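# Move the long cardboard box from desk to counter

## Task

Pick up the long cardboard box from the desk and set it down flat on the counter located behind the shelving. No part of it may overhang the counter's edge, it must be neither toppled nor tilted, and it has to rest there on its own, not held by the robot, when the scene is ended.

## Robot and tools

Robot: a wheeled base that drives forward/back and turns in place (no sideways motion), a lifting column carrying a head with cameras, and two six-joint arms (left and right), each ending in a two-finger gripper. Shoulder height S = 0.90 m + column_m. Folded, the robot is 0.73 m long, 0.62 m wide, S + 0.43 m tall, with its front 0.40 m ahead of the column. A loose object may occasionally get nudged by something else.

Frames: the base frame sits on the floor under the column, x forward, y left, z up. left_hand and right_hand report, in this frame, the point where the fingers meet (tips reach 8 mm further); the hand's z axis is the finger direction (quat_wxyz maps (0,0,1) onto it), its y axis is the opening direction. Odometry is the base frame at scene start; it counts wheel turns only, so slip looks like travel. Heading is positive leftward, -3.142 to 3.142.

execute_actions: argument "actions" is a list holding zero or one action. An action may contain "base", "joints", and optionally "speeds"; its motions start at once and may finish at different times. "base" holds exactly one relative command: {"translate_m": d}, a straight drive offset in metres from the current spot, forward positive, -3 to 3; or {"rotate_rad": d}, an in-place turn offset in radians, left (counter-clockwise from above) positive, -3.2 to 3.2. "joints" is one dictionary keyed by joint name covering both arms, column and head; each value is an absolute target, not an offset. Ranges: column_m 0 to 0.8 m; head_tilt_rad -0.61 to 1.308 (0 is about level, positive tilts down); left/right_joint1_rad -2.879 to 2.879; joint2 0 to 3.141; joint3 0 to 3.019; joint4 -1.692 to 1.57; joint5 -1.57 to 1.57 (hand swings toward robot's right when positive); joint6 -2.094 to 2.094 (roll, clockwise seen from behind when positive); left/right_gripper_m 0 (closed) to 0.093 m fingertip gap. "speeds" caps top speed for this action only: translate_m 0.05 to 0.8 m/s, rotate_rad 0.1 to 1 rad/s (the maxima are defaults); it does not slow arms. A base move needing over 8.667 s is refused; any action stops after 15 s. Unknown keys or out-of-range values cause refusal with no motion. "cameras" picks images: cam_head_left, cam_head_right, cam_left_wrist, cam_right_wrist, nav_camera, or "all"; omitted/null means all, [] none. An empty actions list just reports state and pictures. Joints or base left out may still be driving toward an earlier target.

wait(seconds 0 to 10) lets the scene run with no new command. zoom_image(camera, region [x0,y0,x1,y1] pixels, at most 504x504) enlarges part of that camera's latest full image. read_manual gives only licence text. finished_scene(scene = number of the current scene) ends it permanently and reports success; call it only after the box rests stably on the counter and the hands are off it. Replying without any tool call ends everything.

Arm geometry: with joint1 at -1.57 (left) or 1.57 (right) and joints 5, 6 at 0, the arm moves in a vertical forward plane 0.23 m beside the column. Let a = j2 - 0.35, b = 1.05 + j2 - j3, c = b - j4 (c = 1.57 means fingers straight down). Hand point is about 0.12 + 0.39 sin a + 0.38 cos b + 0.25 cos c ahead and S + 0.39 cos a - 0.38 sin b - 0.25 sin c high. Example: j2, j3, j4 = 0.93, 0.78, 0.14 gives 0.60 m ahead, 0.25 m below S. Real hands usually sit up to 5 cm lower and nearer (about 12 cm with heavy or far loads); trust the reported hand pose (1-3 cm error). Reach is about 1 m from the shoulder. For floor level, extend fingers down 0.45-0.5 m ahead at column_m 0.3, then lower the column. Under 0.4 m height the housing blocks hands closer than 0.45 m.

Loads with fingers down: 3.2 kg near 0.4 m ahead, 0.3-0.7 m below S; 2 kg to 0.6 m ahead; 1 kg to 0.8 m ahead, 0.3-0.55 m below S. Fingers flatter than about 1.2 rad below horizontal sag under weight. Grip by commanding an opening smaller than the object; "off_target" is then normal, and a reading at least 0.002 m above target means something is held. Fingers are 7 cm long; the gripper body is 10 x 7 cm. Small joint changes (under 0.03 rad, 0.08 for joints 2-3) may not move at all; to touch gently, step about 0.05 rad per call from your previous target.

Results: base_status and joint_status give each motion's outcome: done, off_target, contact_stop (base wheel stall or column), time_out, not_followed (safety check withheld arm targets, shown as "joint command not followed" with a cause). To recover from not_followed, move the joints of that first action at least 0.05 rad back. on_its_own lists what was not commanded; "held at" is a held target. A blocked arm keeps pushing and heats up; send its reported positions back as targets to relax it (a loaded arm dips slightly). turned_by_wheels vs turned_by_imu disagreeing (over ~4% and 0.05 rad) means collision or slip. base_tilt is in degrees; wheel_motors_off = 1 during overload shutdown; motor_effort covers only the two wheels. Motor temperatures: warnings from 85 °C; at 100 °C the arm drops its load.

Column: descending stops (contact_stop) when a hand or its load touches down, then refuses further descent until raised 0.2 m. After base contact_stop, back off 0.05 m before turning.

Cameras: head cameras look ahead, tilted by head_tilt_rad; wrist fisheyes look along the fingers; nav_camera is low at the front.

Avoid: dropping or tossing the box, hard pushes with base or arms, arms striking or pressing each other (can end the run), leaving the box overhanging or tipped.

Each tool is called after "Request:" as name(argument=value, ...), one argument or row to a line, values as JSON.

## Session

Request:
execute_actions(
  actions=[],
)

Scene clock: 0.00 s.
Motor temperatures (°C, as the motors report them): left_arm=[27 25 25 27 28 25] | right_arm=[27 24 25 27 25 26]
base_odometry: x=+0.000 y=+0.000 heading=+0.000 (m, m, rad; odometry frame)
turned_by_wheels: +0.000 (rad since the last result)
turned_by_imu: +0.000 (rad since the last result)
base_tilt: forward=+0.2 right=-0.7 (deg)
base_status: not commanded
joint_positions: column_m=+0.555 head_tilt_rad=+0.868 left_joint1_rad=-1.554 left_joint2_rad=+0.922 left_joint3_rad=+0.428 left_joint4_rad=-0.989 left_joint5_rad=-0.034 left_joint6_rad=+0.058 left_gripper_m=+0.094 right_joint1_rad=+1.553 right_joint2_rad=+0.877 right_joint3_rad=+0.417 right_joint4_rad=-0.995 right_joint5_rad=-0.010 right_joint6_rad=-0.003 right_gripper_m=+0.095
joint_status: not commanded
wheel_motors_off: 0
motor_effort: left_wheel=+1 right_wheel=+6 (%)
left_hand: x=+0.1435 y=+0.2340 z=+1.2576 quat_wxyz=(+0.462, -0.026, -0.887, -0.006) (m; base frame)
right_hand: x=+0.1457 y=-0.2273 z=+1.2615 quat_wxyz=(+0.449, -0.008, -0.893, +0.000) (m; base frame)
pictures: cam_head_left, cam_head_right, cam_left_wrist, cam_right_wrist, nav_camera
Images, in order (width x height): cam_head_left 504x504, cam_head_right 504x504, cam_left_wrist 616x616, cam_right_wrist 616x616, nav_camera 504x504.

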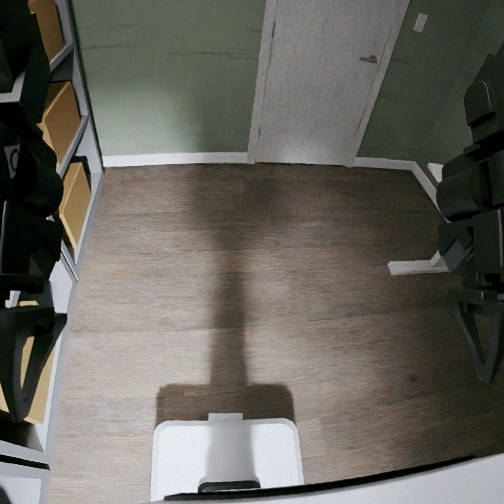

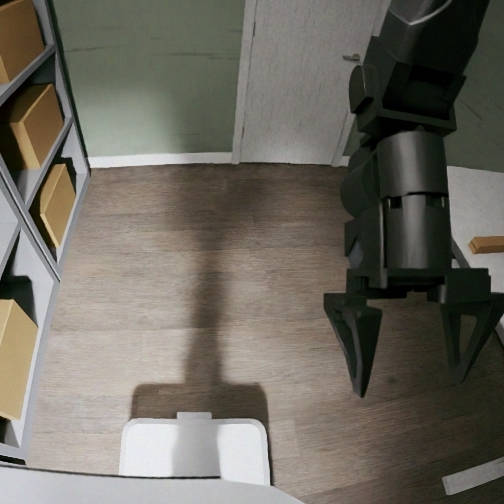

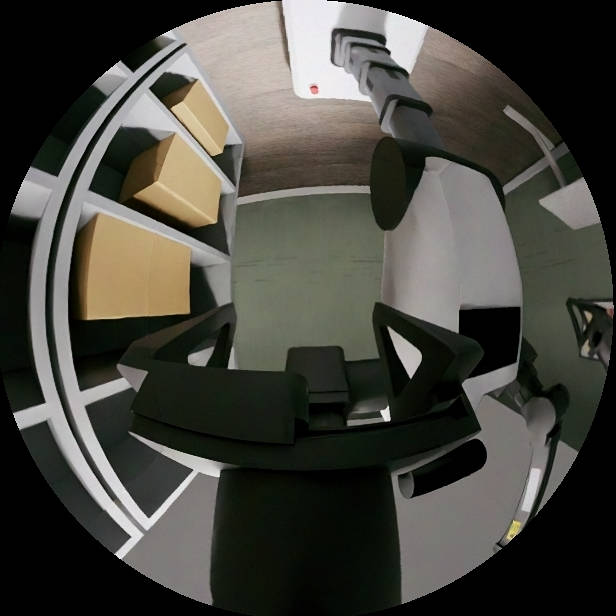

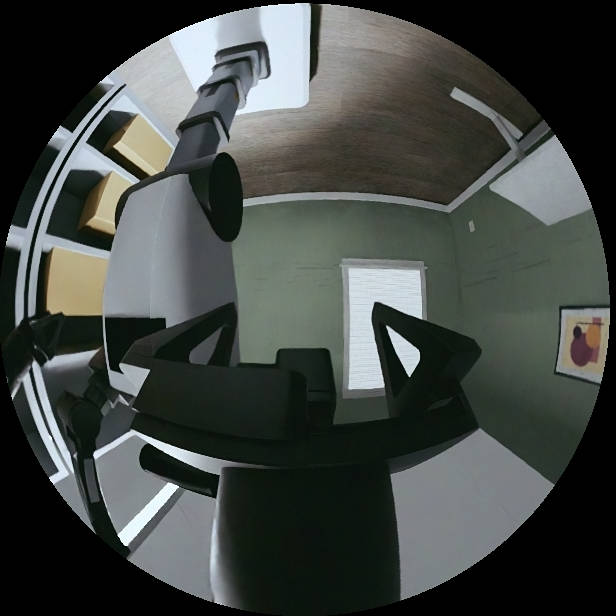

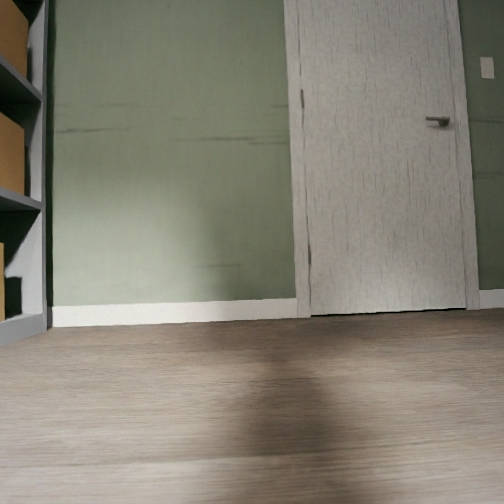

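Request:
execute_actions(
  actions=[
    {"base":{"rotate_rad":-1.2},"joints":{"head_tilt_rad":0.6}},
  ],
  cameras=["cam_head_left","cam_head_right","nav_camera"],
)

Request:
execute_actions(
  actions=[
    {"base":{"rotate_rad":-2.6},"joints":{"head_tilt_rad":0.35}},
  ],
  cameras=["cam_head_left","cam_head_right","nav_camera"],
)

Scene clock: 6.33 s.
Motor temperatures (°C, as the motors report them): left_arm=[27 25 25 27 28 25] | right_arm=[27 24 25 27 25 26]
base_odometry: x=+0.000 y=+0.000 heading=-1.199 (m, m, rad; odometry frame)
turned_by_wheels: -1.199 (rad since the last result)
turned_by_imu: -1.193 (rad since the last result)
base_tilt: forward=+0.2 right=-0.7 (deg)
base_status: done
joint_positions: column_m=+0.555 head_tilt_rad=+0.618 left_joint1_rad=-1.554 left_joint2_rad=+0.922 left_joint3_rad=+0.428 left_joint4_rad=-0.989 left_joint5_rad=-0.034 left_joint6_rad=+0.058 left_gripper_m=+0.094 right_joint1_rad=+1.553 right_joint2_rad=+0.877 right_joint3_rad=+0.417 right_joint4_rad=-0.995 right_joint5_rad=-0.010 right_joint6_rad=-0.003 right_gripper_m=+0.095
joint_status: all done
wheel_motors_off: 0
motor_effort: left_wheel=+2(31) right_wheel=-1(38) (%)
left_hand: x=+0.1435 y=+0.2340 z=+1.2576 quat_wxyz=(+0.462, -0.026, -0.887, -0.006) (m; base frame)
right_hand: x=+0.1457 y=-0.2273 z=+1.2615 quat_wxyz=(+0.449, -0.008, -0.893, +0.000) (m; base frame)
pictures: cam_head_left, cam_head_right, nav_camera
Images, in order (width x height): cam_head_left 504x504, cam_head_right 504x504, nav_camera 504x504.

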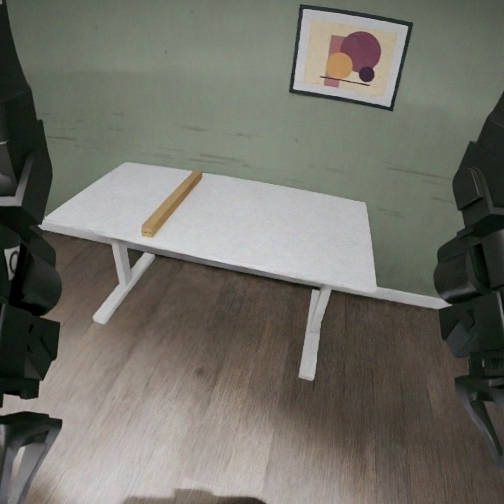

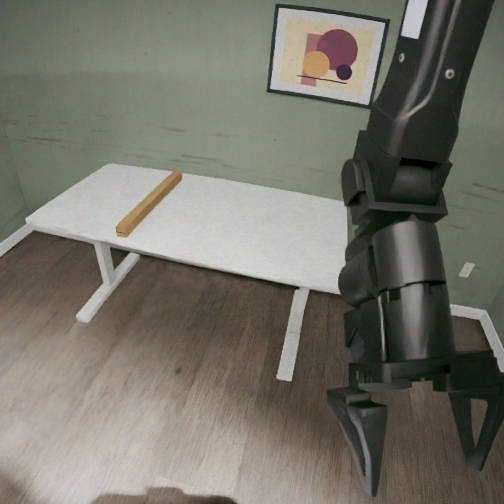

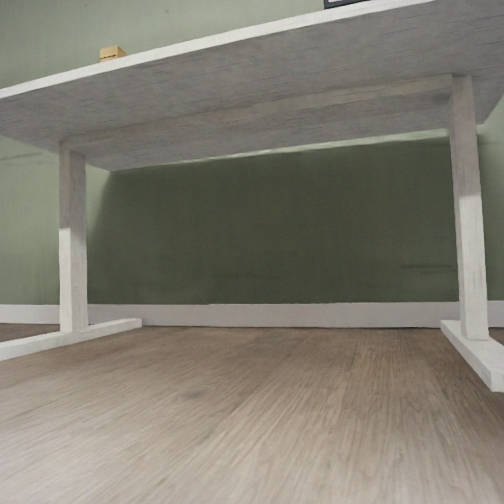

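Scene clock: 10.30 s.
Motor temperatures (°C, as the motors report them): left_arm=[27 25 25 27 28 25] | right_arm=[27 24 25 27 25 26]
base_odometry: x=+0.000 y=+0.000 heading=+2.485 (m, m, rad; odometry frame)
turned_by_wheels: -2.599 (rad since the last result)
turned_by_imu: -2.591 (rad since the last result)
base_tilt: forward=+0.2 right=-0.7 (deg)
base_status: done
joint_positions: column_m=+0.555 head_tilt_rad=+0.369 left_joint1_rad=-1.554 left_joint2_rad=+0.922 left_joint3_rad=+0.428 left_joint4_rad=-0.989 left_joint5_rad=-0.034 left_joint6_rad=+0.058 left_gripper_m=+0.094 right_joint1_rad=+1.553 right_joint2_rad=+0.877 right_joint3_rad=+0.417 right_joint4_rad=-0.995 right_joint5_rad=-0.010 right_joint6_rad=-0.003 right_gripper_m=+0.095
joint_status: all done
wheel_motors_off: 0
motor_effort: left_wheel=+3(24) right_wheel=-5(29) (%)
left_hand: x=+0.1435 y=+0.2340 z=+1.2576 quat_wxyz=(+0.462, -0.026, -0.887, -0.006) (m; base frame)
right_hand: x=+0.1457 y=-0.2273 z=+1.2615 quat_wxyz=(+0.449, -0.008, -0.893, +0.000) (m; base frame)
pictures: cam_head_left, cam_head_right, nav_camera
Images, in order (width x height): cam_head_left 504x504, cam_head_right 504x504, nav_camera 504x504.

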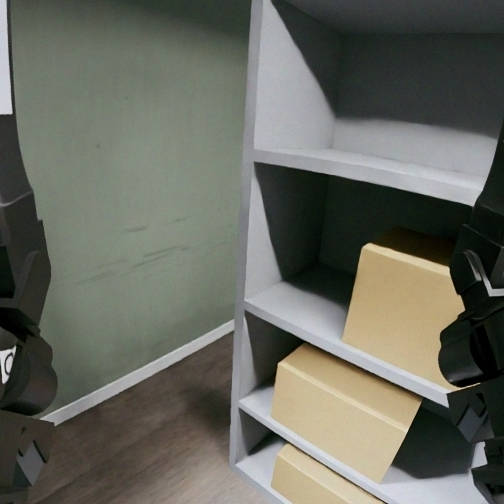

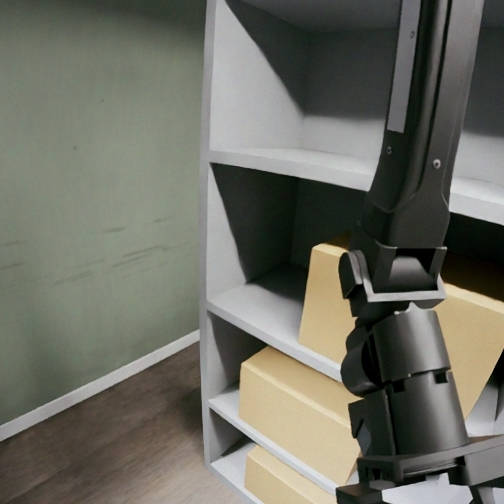

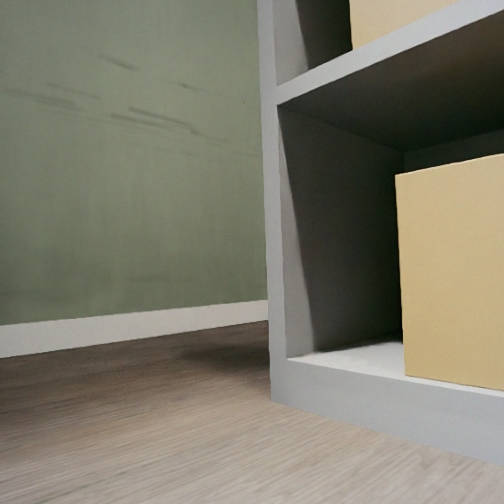

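Request:
execute_actions(
  actions=[
    {"base":{"rotate_rad":0.3}},
  ],
  cameras=["nav_camera","cam_head_left"],
)

Request:
execute_actions(
  actions=[
    {"base":{"translate_m":-0.55},"joints":{"column_m":0.4}},
  ],
  cameras=["nav_camera","cam_head_left"],
)

Request:
execute_actions(
  actions=[
    {"base":{"rotate_rad":1.93},"joints":{"head_tilt_rad":0.7,"left_joint2_rad":0.85,"left_joint3_rad":1.1,"left_joint4_rad":-0.75,"left_joint5_rad":0,"left_joint6_rad":0}},
  ],
)

Scene clock: 32.60 s.
Motor temperatures (°C, as the motors report them): left_arm=[27 25 25 27 28 25] | right_arm=[27 25 25 27 25 26]
base_odometry: x=+0.000 y=+0.000 heading=+2.784 (m, m, rad; odometry frame)
turned_by_wheels: +0.299 (rad since the last result)
turned_by_imu: +0.300 (rad since the last result)
base_tilt: forward=+0.2 right=-0.7 (deg)
base_status: done
joint_positions: column_m=+0.555 head_tilt_rad=+0.369 left_joint1_rad=-1.554 left_joint2_rad=+0.922 left_joint3_rad=+0.428 left_joint4_rad=-0.989 left_joint5_rad=-0.034 left_joint6_rad=+0.058 left_gripper_m=+0.094 right_joint1_rad=+1.553 right_joint2_rad=+0.877 right_joint3_rad=+0.417 right_joint4_rad=-0.995 right_joint5_rad=-0.010 right_joint6_rad=-0.003 right_gripper_m=+0.095
joint_status: not commanded
wheel_motors_off: 0
motor_effort: left_wheel=-4(20) right_wheel=+6(22) (%)
left_hand: x=+0.1435 y=+0.2340 z=+1.2576 quat_wxyz=(+0.462, -0.026, -0.887, -0.006) (m; base frame)
right_hand: x=+0.1457 y=-0.2273 z=+1.2615 quat_wxyz=(+0.449, -0.008, -0.893, +0.000) (m; base frame)
pictures: cam_head_left, nav_camera
Images, in order (width x height): cam_head_left 504x504, nav_camera 504x504.

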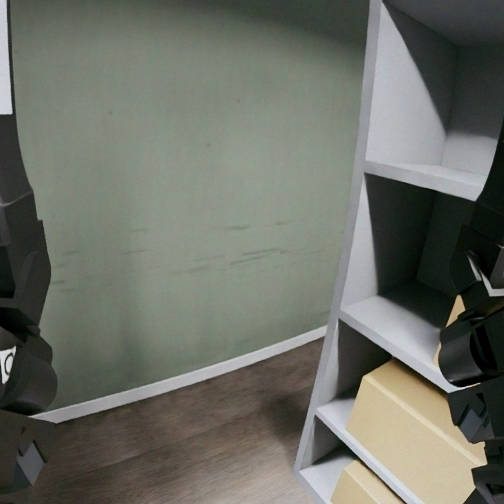

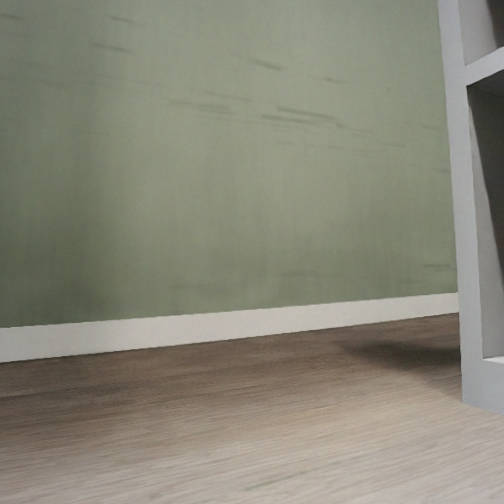

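Scene clock: 35.20 s.
Motor temperatures (°C, as the motors report them): left_arm=[27 25 25 27 28 25] | right_arm=[27 25 25 27 25 26]
base_odometry: x=+0.515 y=-0.193 heading=+2.783 (m, m, rad; odometry frame)
turned_by_wheels: -0.001 (rad since the last result)
turned_by_imu: -0.001 (rad since the last result)
base_tilt: forward=+0.2 right=-0.7 (deg)
base_status: done
joint_positions: column_m=+0.400 head_tilt_rad=+0.368 left_joint1_rad=-1.554 left_joint2_rad=+0.922 left_joint3_rad=+0.426 left_joint4_rad=-0.989 left_joint5_rad=-0.034 left_joint6_rad=+0.058 left_gripper_m=+0.094 right_joint1_rad=+1.553 right_joint2_rad=+0.877 right_joint3_rad=+0.415 right_joint4_rad=-0.995 right_joint5_rad=-0.010 right_joint6_rad=-0.003 right_gripper_m=+0.095
joint_status: all done
wheel_motors_off: 0
motor_effort: left_wheel=-2(44) right_wheel=+2(47) (%)
left_hand: x=+0.1423 y=+0.2339 z=+1.1029 quat_wxyz=(+0.463, -0.026, -0.886, -0.006) (m; base frame)
right_hand: x=+0.1448 y=-0.2273 z=+1.1067 quat_wxyz=(+0.450, -0.008, -0.893, +0.000) (m; base frame)
pictures: cam_head_left, nav_camera
Images, in order (width x height): cam_head_left 504x504, nav_camera 504x504.

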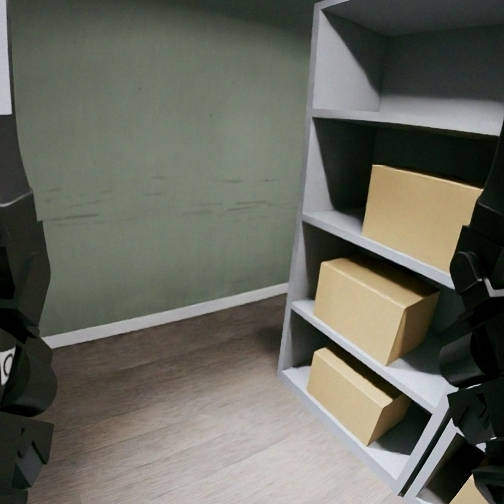

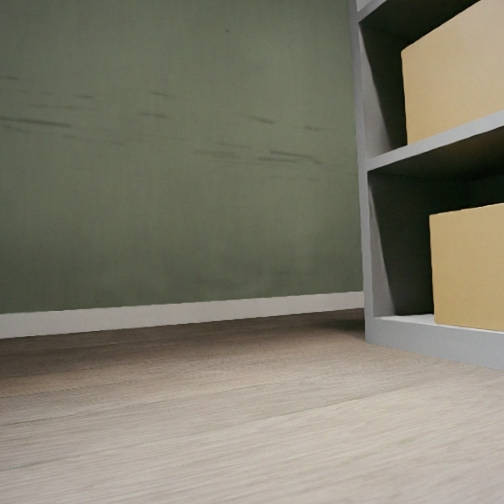

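Scene clock: 38.60 s.
Motor temperatures (°C, as the motors report them): left_arm=[27 25 25 27 28 25] | right_arm=[27 25 25 27 25 26]
base_odometry: x=+0.515 y=-0.193 heading=-1.571 (m, m, rad; odometry frame)
turned_by_wheels: +1.929 (rad since the last result)
turned_by_imu: +1.923 (rad since the last result)
base_tilt: forward=+0.2 right=-0.7 (deg)
base_status: done
joint_positions: column_m=+0.400 head_tilt_rad=+0.703 left_joint1_rad=-1.554 left_joint2_rad=+0.861 left_joint3_rad=+1.091 left_joint4_rad=-0.755 left_joint5_rad=-0.002 left_joint6_rad=+0.012 left_gripper_m=+0.094 right_joint1_rad=+1.553 right_joint2_rad=+0.877 right_joint3_rad=+0.416 right_joint4_rad=-0.995 right_joint5_rad=-0.010 right_joint6_rad=-0.003 right_gripper_m=+0.095
joint_status: all done
wheel_motors_off: 0
motor_effort: left_wheel=-3(29) right_wheel=+4(47) (%)
left_hand: x=+0.5744 y=+0.2319 z=+1.1126 quat_wxyz=(+0.001, -0.001, -1.000, -0.008) (m; base frame)
right_hand: x=+0.1450 y=-0.2273 z=+1.1066 quat_wxyz=(+0.450, -0.008, -0.893, +0.000) (m; base frame)
pictures: cam_head_left, cam_head_right, cam_left_wrist, cam_right_wrist, nav_camera
Images, in order (width x height): cam_head_left 504x504, cam_head_right 504x504, cam_left_wrist 616x616, cam_right_wrist 616x616, nav_camera 504x504.

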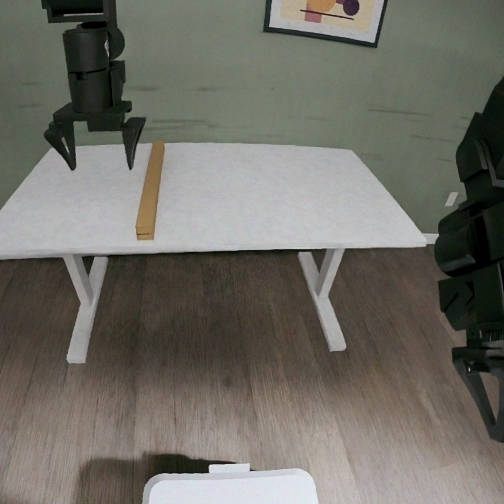

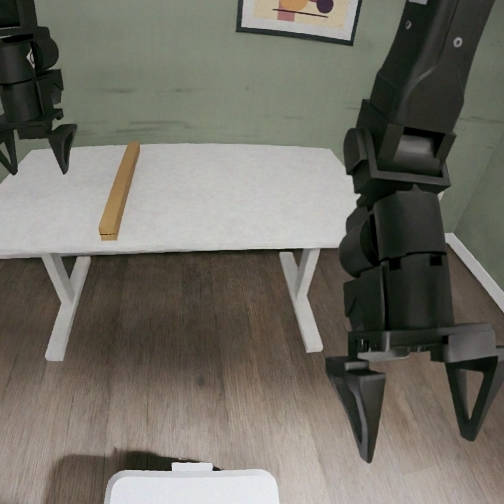

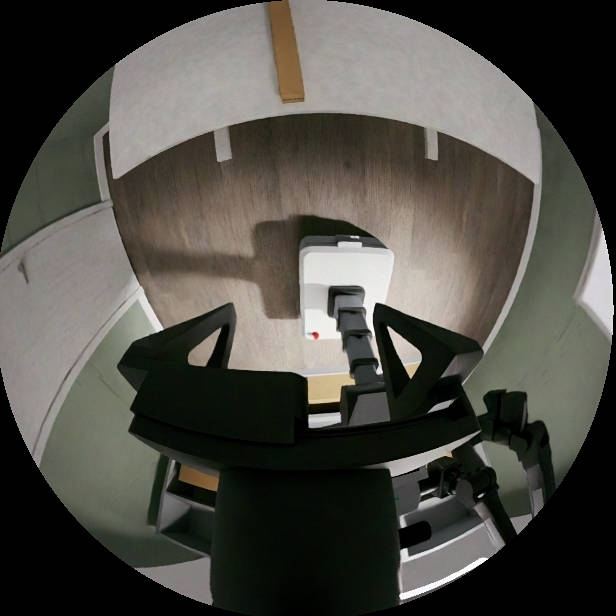

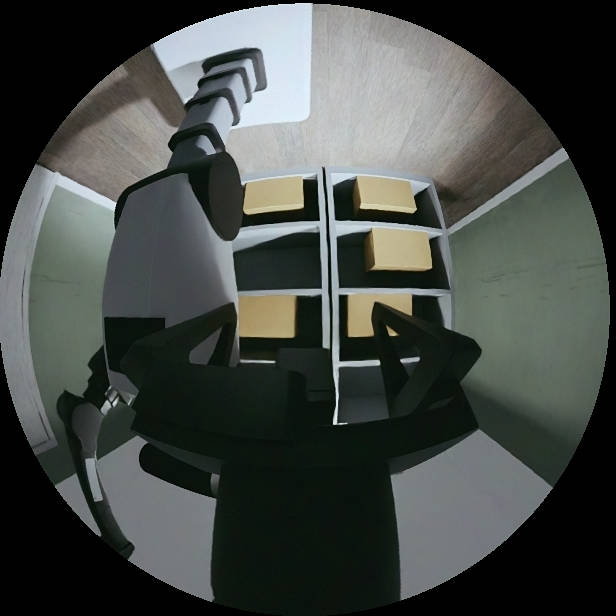

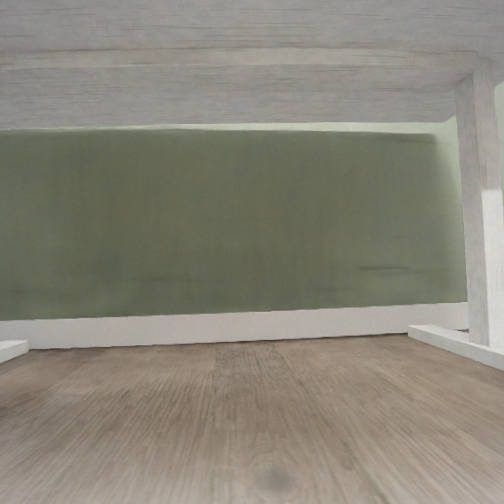

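Request:
execute_actions(
  actions=[
    {"base":{"translate_m":0.57},"joints":{"head_tilt_rad":0.95,"column_m":0.25,"left_joint1_rad":-1.5,"left_joint2_rad":1.1,"left_joint3_rad":1.4,"left_joint4_rad":-0.82}},
  ],
  cameras=["cam_left_wrist","cam_head_left"],
)

Scene clock: 48.60 s.
Motor temperatures (°C, as the motors report them): left_arm=[27 26 26 27 28 25] | right_arm=[27 25 25 27 25 26]
base_odometry: x=+0.515 y=-0.763 heading=-1.571 (m, m, rad; odometry frame)
turned_by_wheels: +0.000 (rad since the last result)
turned_by_imu: +0.002 (rad since the last result)
base_tilt: forward=+0.2 right=-0.7 (deg)
base_status: done
joint_positions: column_m=+0.250 head_tilt_rad=+0.951 left_joint1_rad=-1.506 left_joint2_rad=+1.100 left_joint3_rad=+1.373 left_joint4_rad=-0.815 left_joint5_rad=-0.001 left_joint6_rad=+0.012 left_gripper_m=+0.094 right_joint1_rad=+1.553 right_joint2_rad=+0.877 right_joint3_rad=+0.419 right_joint4_rad=-0.995 right_joint5_rad=-0.010 right_joint6_rad=-0.003 right_gripper_m=+0.095
joint_status: all done
wheel_motors_off: 0
motor_effort: left_wheel=+0(30) right_wheel=+0(55) (%)
left_hand: x=+0.6551 y=+0.2567 z=+0.9208 quat_wxyz=(+0.010, +0.011, -0.999, -0.029) (m; base frame)
right_hand: x=+0.1465 y=-0.2273 z=+0.9561 quat_wxyz=(+0.448, -0.008, -0.894, +0.000) (m; base frame)
pictures: cam_head_left, cam_left_wrist
Images, in order (width x height): cam_head_left 504x504, cam_left_wrist 616x616.

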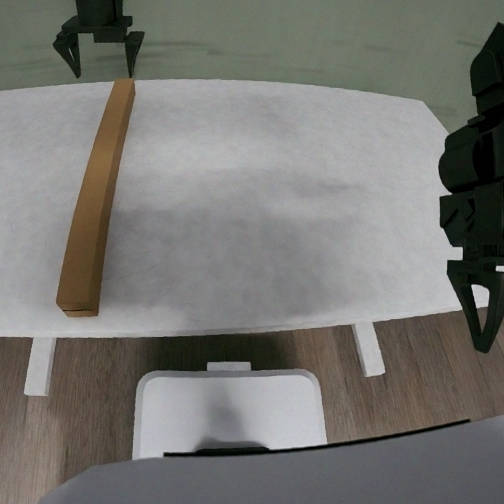

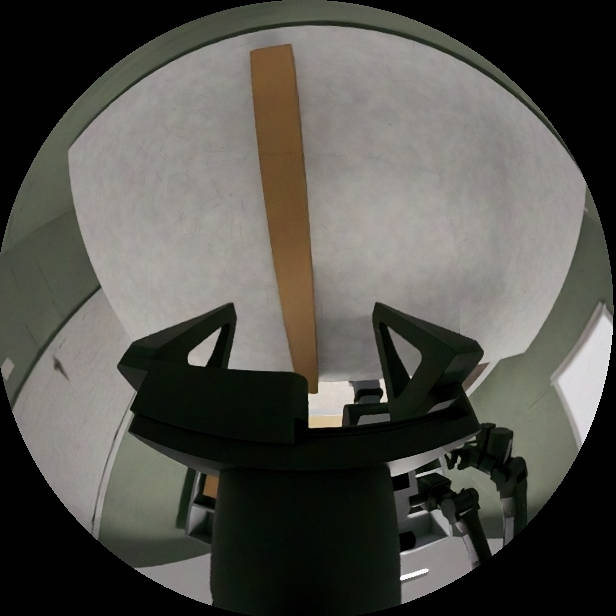

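Request:
execute_actions(
  actions=[
    {"base":{"rotate_rad":0.05},"joints":{"column_m":0.14}},
  ],
  cameras=["cam_left_wrist","cam_head_left"],
)

Scene clock: 56.30 s.
Motor temperatures (°C, as the motors report them): left_arm=[27 27 27 27 28 25] | right_arm=[27 25 25 27 25 26]
base_odometry: x=+0.515 y=-0.763 heading=-1.522 (m, m, rad; odometry frame)
turned_by_wheels: +0.049 (rad since the last result)
turned_by_imu: +0.049 (rad since the last result)
base_tilt: forward=+0.2 right=-0.7 (deg)
base_status: done
joint_positions: column_m=+0.140 head_tilt_rad=+0.951 left_joint1_rad=-1.505 left_joint2_rad=+1.100 left_joint3_rad=+1.373 left_joint4_rad=-0.815 left_joint5_rad=-0.001 left_joint6_rad=+0.012 left_gripper_m=+0.094 right_joint1_rad=+1.553 right_joint2_rad=+0.877 right_joint3_rad=+0.419 right_joint4_rad=-0.995 right_joint5_rad=-0.010 right_joint6_rad=-0.003 right_gripper_m=+0.095
joint_status: all done
wheel_motors_off: 0
motor_effort: left_wheel=-1(32) right_wheel=+4(42) (%)
left_hand: x=+0.6551 y=+0.2571 z=+0.8108 quat_wxyz=(+0.010, +0.011, -0.999, -0.029) (m; base frame)
right_hand: x=+0.1465 y=-0.2273 z=+0.8461 quat_wxyz=(+0.448, -0.008, -0.894, +0.000) (m; base frame)
pictures: cam_head_left, cam_left_wrist
Images, in order (width x height): cam_head_left 504x504, cam_left_wrist 616x616.

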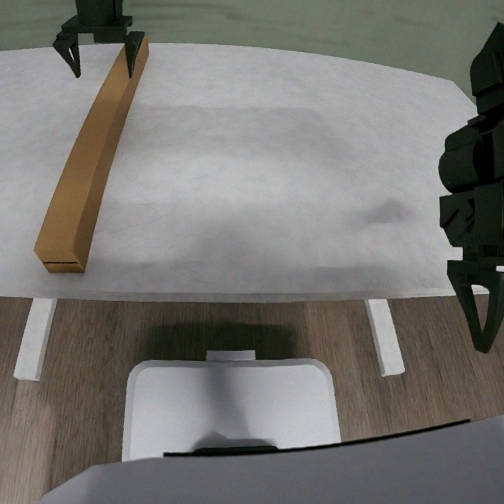

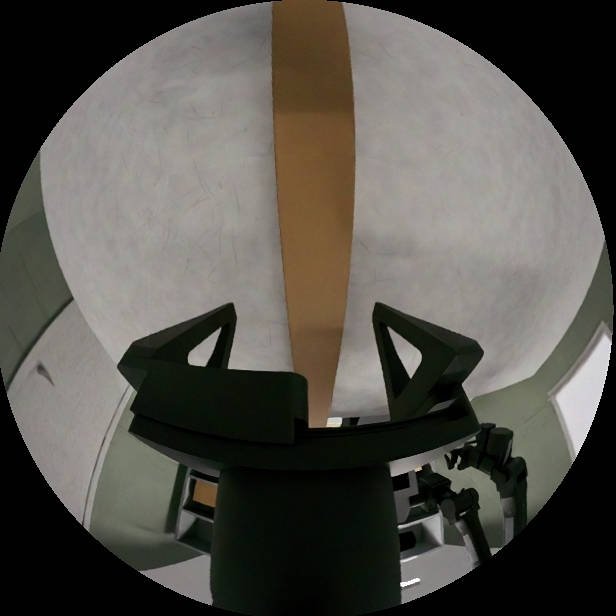

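Request:
execute_actions(
  actions=[
    {"joints":{"column_m":0.095}},
  ],
  cameras=["cam_left_wrist","cam_head_left"],
)

Request:
execute_actions(
  actions=[
    {"joints":{"left_gripper_m":0.02}},
  ],
  cameras=["cam_left_wrist"],
)

Request:
execute_actions(
  actions=[
    {"joints":{"column_m":0.2,"head_tilt_rad":0.6}},
  ],
  cameras=["cam_left_wrist","cam_head_left"],
)

Scene clock: 65.87 s.
Motor temperatures (°C, as the motors report them): left_arm=[27 27 28 27 28 25] | right_arm=[27 25 25 27 25 26]
base_odometry: x=+0.515 y=-0.763 heading=-1.522 (m, m, rad; odometry frame)
turned_by_wheels: +0.000 (rad since the last result)
turned_by_imu: +0.001 (rad since the last result)
base_tilt: forward=+0.2 right=-0.7 (deg)
base_status: not commanded
joint_positions: column_m=+0.095 head_tilt_rad=+0.951 left_joint1_rad=-1.505 left_joint2_rad=+1.100 left_joint3_rad=+1.373 left_joint4_rad=-0.815 left_joint5_rad=-0.001 left_joint6_rad=+0.012 left_gripper_m=+0.094 right_joint1_rad=+1.553 right_joint2_rad=+0.877 right_joint3_rad=+0.419 right_joint4_rad=-0.995 right_joint5_rad=-0.010 right_joint6_rad=-0.003 right_gripper_m=+0.095
joint_status: all done
wheel_motors_off: 0
motor_effort: left_wheel=-2(1) right_wheel=+2(5) (%)
left_hand: x=+0.6551 y=+0.2571 z=+0.7658 quat_wxyz=(+0.010, +0.011, -0.999, -0.029) (m; base frame)
right_hand: x=+0.1465 y=-0.2273 z=+0.8011 quat_wxyz=(+0.448, -0.008, -0.894, +0.000) (m; base frame)
pictures: cam_head_left, cam_left_wrist
Images, in order (width x height): cam_head_left 504x504, cam_left_wrist 616x616.

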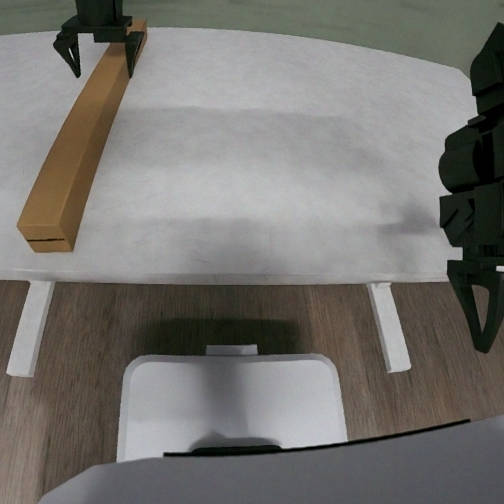

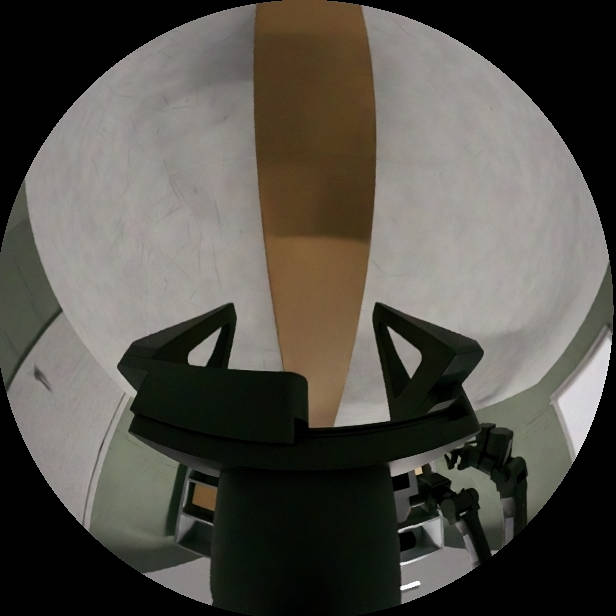

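Scene clock: 66.53 s.
Motor temperatures (°C, as the motors report them): left_arm=[27 27 28 27 28 25] | right_arm=[27 25 25 27 25 26]
base_odometry: x=+0.515 y=-0.763 heading=-1.522 (m, m, rad; odometry frame)
turned_by_wheels: +0.000 (rad since the last result)
turned_by_imu: +0.000 (rad since the last result)
base_tilt: forward=+0.1 right=-0.7 (deg)
base_status: not commanded
joint_positions: column_m=+0.095 head_tilt_rad=+0.951 left_joint1_rad=-1.505 left_joint2_rad=+1.100 left_joint3_rad=+1.373 left_joint4_rad=-0.815 left_joint5_rad=-0.001 left_joint6_rad=+0.011 left_gripper_m=+0.049 right_joint1_rad=+1.553 right_joint2_rad=+0.877 right_joint3_rad=+0.419 right_joint4_rad=-0.995 right_joint5_rad=-0.010 right_joint6_rad=-0.003 right_gripper_m=+0.095
joint_status: left_gripper_m off_target (ended at +0.049, target +0.020)
wheel_motors_off: 0
motor_effort: left_wheel=-2(1) right_wheel=+4(6) (%)
left_hand: x=+0.6551 y=+0.2569 z=+0.7658 quat_wxyz=(+0.009, +0.011, -0.999, -0.029) (m; base frame)
right_hand: x=+0.1465 y=-0.2273 z=+0.8011 quat_wxyz=(+0.448, -0.008, -0.894, +0.000) (m; base frame)
pictures: cam_left_wrist
Images, in order (width x height): cam_left_wrist 616x616.

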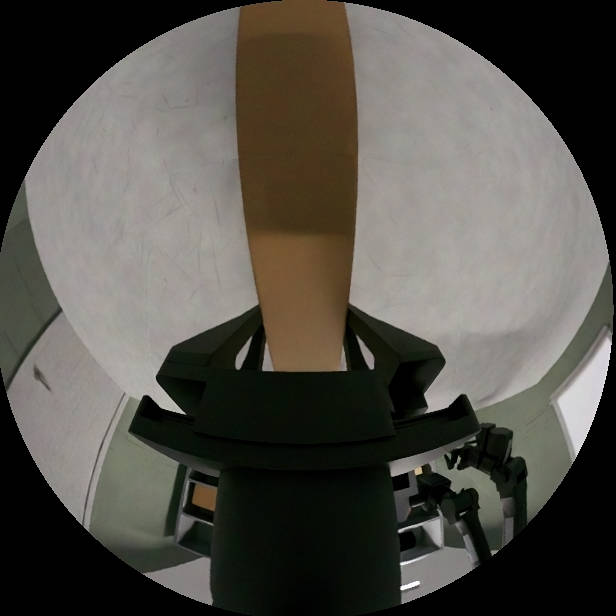

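Scene clock: 68.50 s.
Motor temperatures (°C, as the motors report them): left_arm=[27 27 28 27 28 25] | right_arm=[27 25 25 27 25 26]
base_odometry: x=+0.515 y=-0.763 heading=-1.522 (m, m, rad; odometry frame)
turned_by_wheels: +0.000 (rad since the last result)
turned_by_imu: +0.000 (rad since the last result)
base_tilt: forward=+0.2 right=-0.7 (deg)
base_status: not commanded
joint_positions: column_m=+0.200 head_tilt_rad=+0.617 left_joint1_rad=-1.505 left_joint2_rad=+1.100 left_joint3_rad=+1.373 left_joint4_rad=-0.815 left_joint5_rad=-0.001 left_joint6_rad=+0.011 left_gripper_m=+0.049 right_joint1_rad=+1.553 right_joint2_rad=+0.877 right_joint3_rad=+0.419 right_joint4_rad=-0.995 right_joint5_rad=-0.010 right_joint6_rad=-0.003 right_gripper_m=+0.095
joint_status: all done
wheel_motors_off: 0
motor_effort: left_wheel=-2(2) right_wheel=+7(4) (%)
left_hand: x=+0.6551 y=+0.2569 z=+0.8706 quat_wxyz=(+0.009, +0.011, -0.999, -0.029) (m; base frame)
right_hand: x=+0.1465 y=-0.2273 z=+0.9059 quat_wxyz=(+0.448, -0.008, -0.894, +0.000) (m; base frame)
pictures: cam_head_left, cam_left_wrist
Images, in order (width x height): cam_head_left 504x504, cam_left_wrist 616x616.

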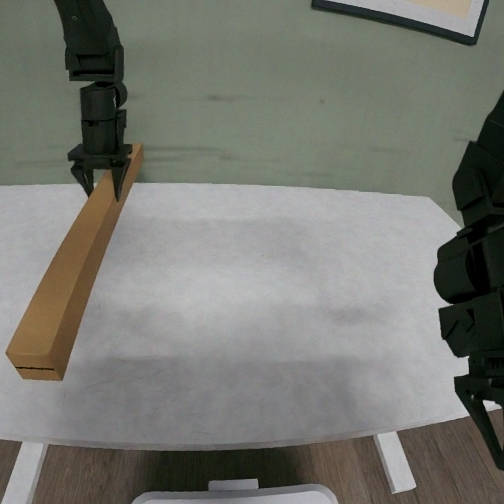

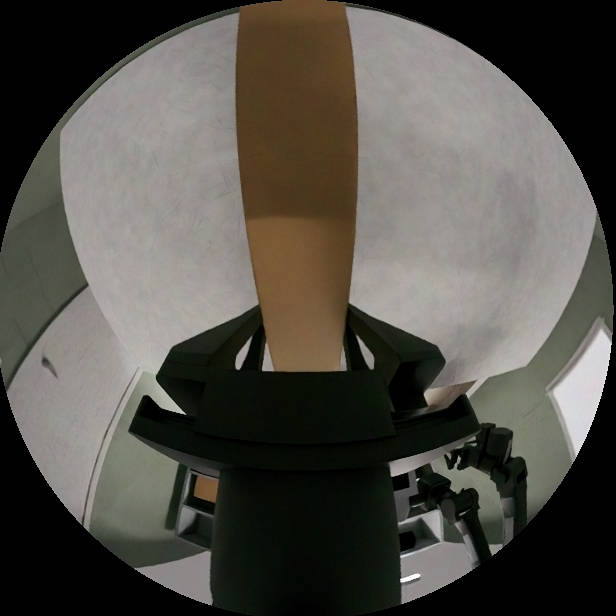

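Request:
execute_actions(
  actions=[
    {"base":{"translate_m":-0.45},"joints":{"column_m":0.35,"left_joint1_rad":-1.57,"left_joint2_rad":0.7,"left_joint3_rad":1.0},"speeds":{"translate_m":0.4}},
  ],
  cameras=["cam_head_left"],
)

Request:
execute_actions(
  actions=[
    {"base":{"rotate_rad":1.52},"speeds":{"rotate_rad":0.7}},
  ],
  cameras=["cam_head_left"],
)

Request:
execute_actions(
  actions=[
    {"base":{"translate_m":-1.65},"speeds":{"translate_m":0.6}},
  ],
  cameras=["cam_head_left","cam_left_wrist","cam_right_wrist"],
)

Scene clock: 89.57 s.
Motor temperatures (°C, as the motors report them): left_arm=[27 28 29 27 28 25] | right_arm=[27 25 25 27 25 26]
base_odometry: x=+0.493 y=-0.313 heading=-1.522 (m, m, rad; odometry frame)
turned_by_wheels: +0.000 (rad since the last result)
turned_by_imu: +0.001 (rad since the last result)
base_tilt: forward=+0.2 right=-0.7 (deg)
base_status: done
joint_positions: column_m=+0.350 head_tilt_rad=+0.617 left_joint1_rad=-1.568 left_joint2_rad=+0.688 left_joint3_rad=+0.996 left_joint4_rad=-0.815 left_joint5_rad=-0.001 left_joint6_rad=+0.011 left_gripper_m=+0.049 right_joint1_rad=+1.553 right_joint2_rad=+0.877 right_joint3_rad=+0.417 right_joint4_rad=-0.995 right_joint5_rad=-0.010 right_joint6_rad=-0.003 right_gripper_m=+0.095
joint_status: all done
wheel_motors_off: 0
motor_effort: left_wheel=+1(46) right_wheel=-1(37) (%)
left_hand: x=+0.5391 y=+0.2255 z=+1.1113 quat_wxyz=(-0.008, -0.005, -1.000, -0.001) (m; base frame)
right_hand: x=+0.1456 y=-0.2273 z=+1.0562 quat_wxyz=(+0.449, -0.008, -0.893, +0.000) (m; base frame)
pictures: cam_head_left
Images, in order (width x height): cam_head_left 504x504.

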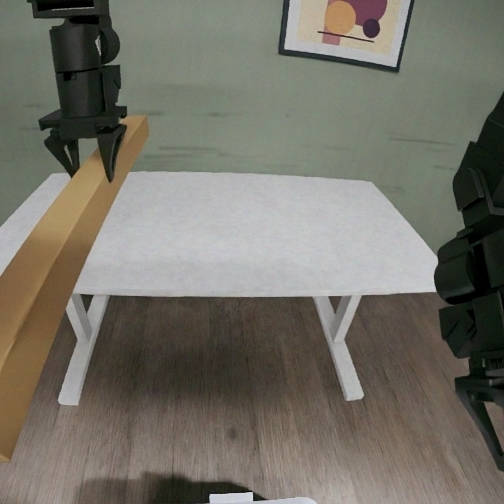

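Scene clock: 92.77 s.
Motor temperatures (°C, as the motors report them): left_arm=[27 28 29 27 28 25] | right_arm=[27 25 25 27 25 26]
base_odometry: x=+0.493 y=-0.313 heading=-0.003 (m, m, rad; odometry frame)
turned_by_wheels: +1.519 (rad since the last result)
turned_by_imu: +1.514 (rad since the last result)
base_tilt: forward=+0.2 right=-0.6 (deg)
base_status: done
joint_positions: column_m=+0.350 head_tilt_rad=+0.617 left_joint1_rad=-1.568 left_joint2_rad=+0.688 left_joint3_rad=+0.996 left_joint4_rad=-0.815 left_joint5_rad=-0.001 left_joint6_rad=+0.011 left_gripper_m=+0.049 right_joint1_rad=+1.553 right_joint2_rad=+0.877 right_joint3_rad=+0.417 right_joint4_rad=-0.995 right_joint5_rad=-0.010 right_joint6_rad=-0.003 right_gripper_m=+0.095
joint_status: not commanded
wheel_motors_off: 0
motor_effort: left_wheel=-3(34) right_wheel=+3(42) (%)
left_hand: x=+0.5391 y=+0.2255 z=+1.1113 quat_wxyz=(-0.008, -0.005, -1.000, -0.001) (m; base frame)
right_hand: x=+0.1456 y=-0.2273 z=+1.0562 quat_wxyz=(+0.449, -0.008, -0.893, +0.000) (m; base frame)
pictures: cam_head_left
Images, in order (width x height): cam_head_left 504x504.

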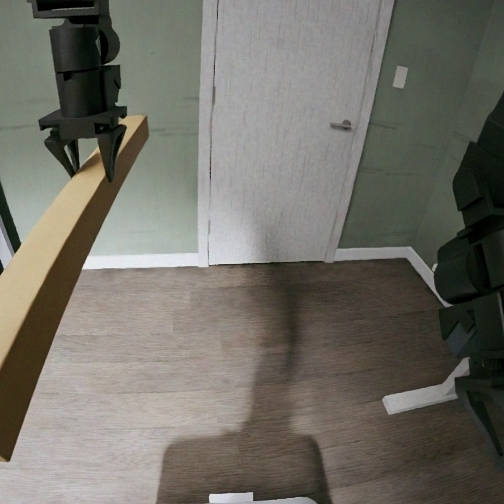

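Scene clock: 97.17 s.
Motor temperatures (°C, as the motors report them): left_arm=[27 28 28 27 28 25] | right_arm=[27 25 25 27 25 26]
base_odometry: x=-1.157 y=-0.309 heading=-0.003 (m, m, rad; odometry frame)
turned_by_wheels: +0.000 (rad since the last result)
turned_by_imu: -0.001 (rad since the last result)
base_tilt: forward=+0.1 right=-0.7 (deg)
base_status: done
joint_positions: column_m=+0.350 head_tilt_rad=+0.617 left_joint1_rad=-1.568 left_joint2_rad=+0.689 left_joint3_rad=+0.995 left_joint4_rad=-0.815 left_joint5_rad=-0.001 left_joint6_rad=+0.011 left_gripper_m=+0.049 right_joint1_rad=+1.553 right_joint2_rad=+0.877 right_joint3_rad=+0.416 right_joint4_rad=-0.995 right_joint5_rad=-0.010 right_joint6_rad=-0.003 right_gripper_m=+0.095
joint_status: not commanded
wheel_motors_off: 0
motor_effort: left_wheel=-1(44) right_wheel=+0(41) (%)
left_hand: x=+0.5386 y=+0.2255 z=+1.1109 quat_wxyz=(-0.007, -0.005, -1.000, -0.001) (m; base frame)
right_hand: x=+0.1452 y=-0.2273 z=+1.0564 quat_wxyz=(+0.449, -0.008, -0.893, +0.000) (m; base frame)
pictures: cam_head_left, cam_left_wrist, cam_right_wrist
Images, in order (width x height): cam_head_left 504x504, cam_left_wrist 616x616, cam_right_wrist 616x616.

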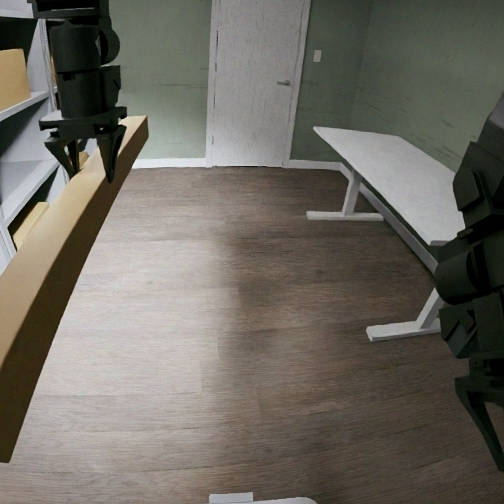

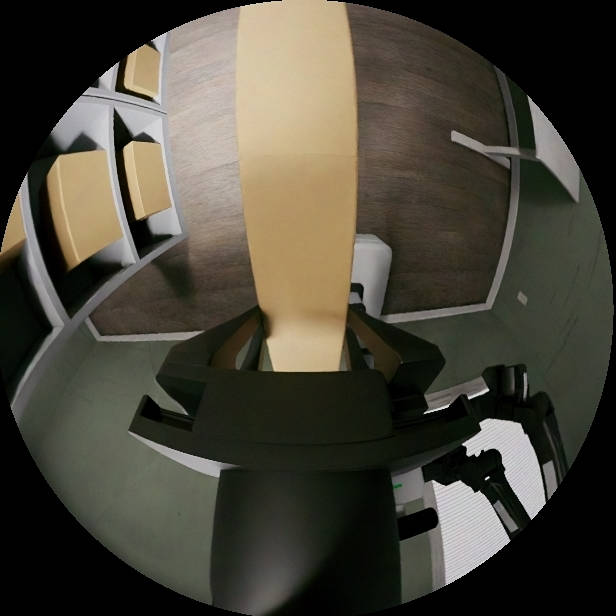

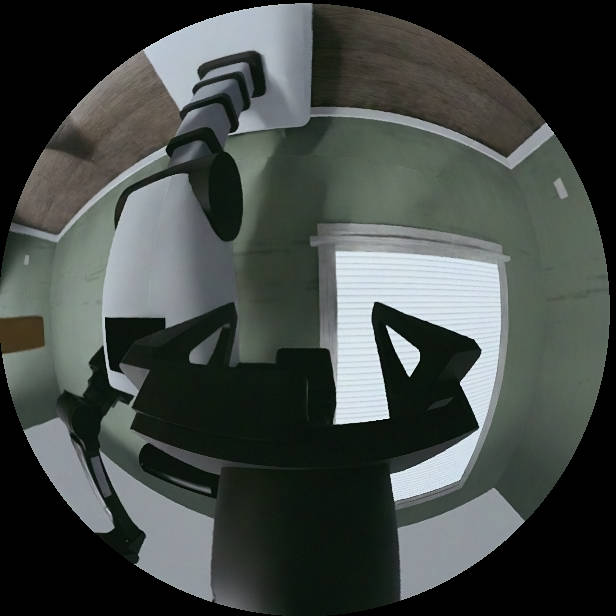

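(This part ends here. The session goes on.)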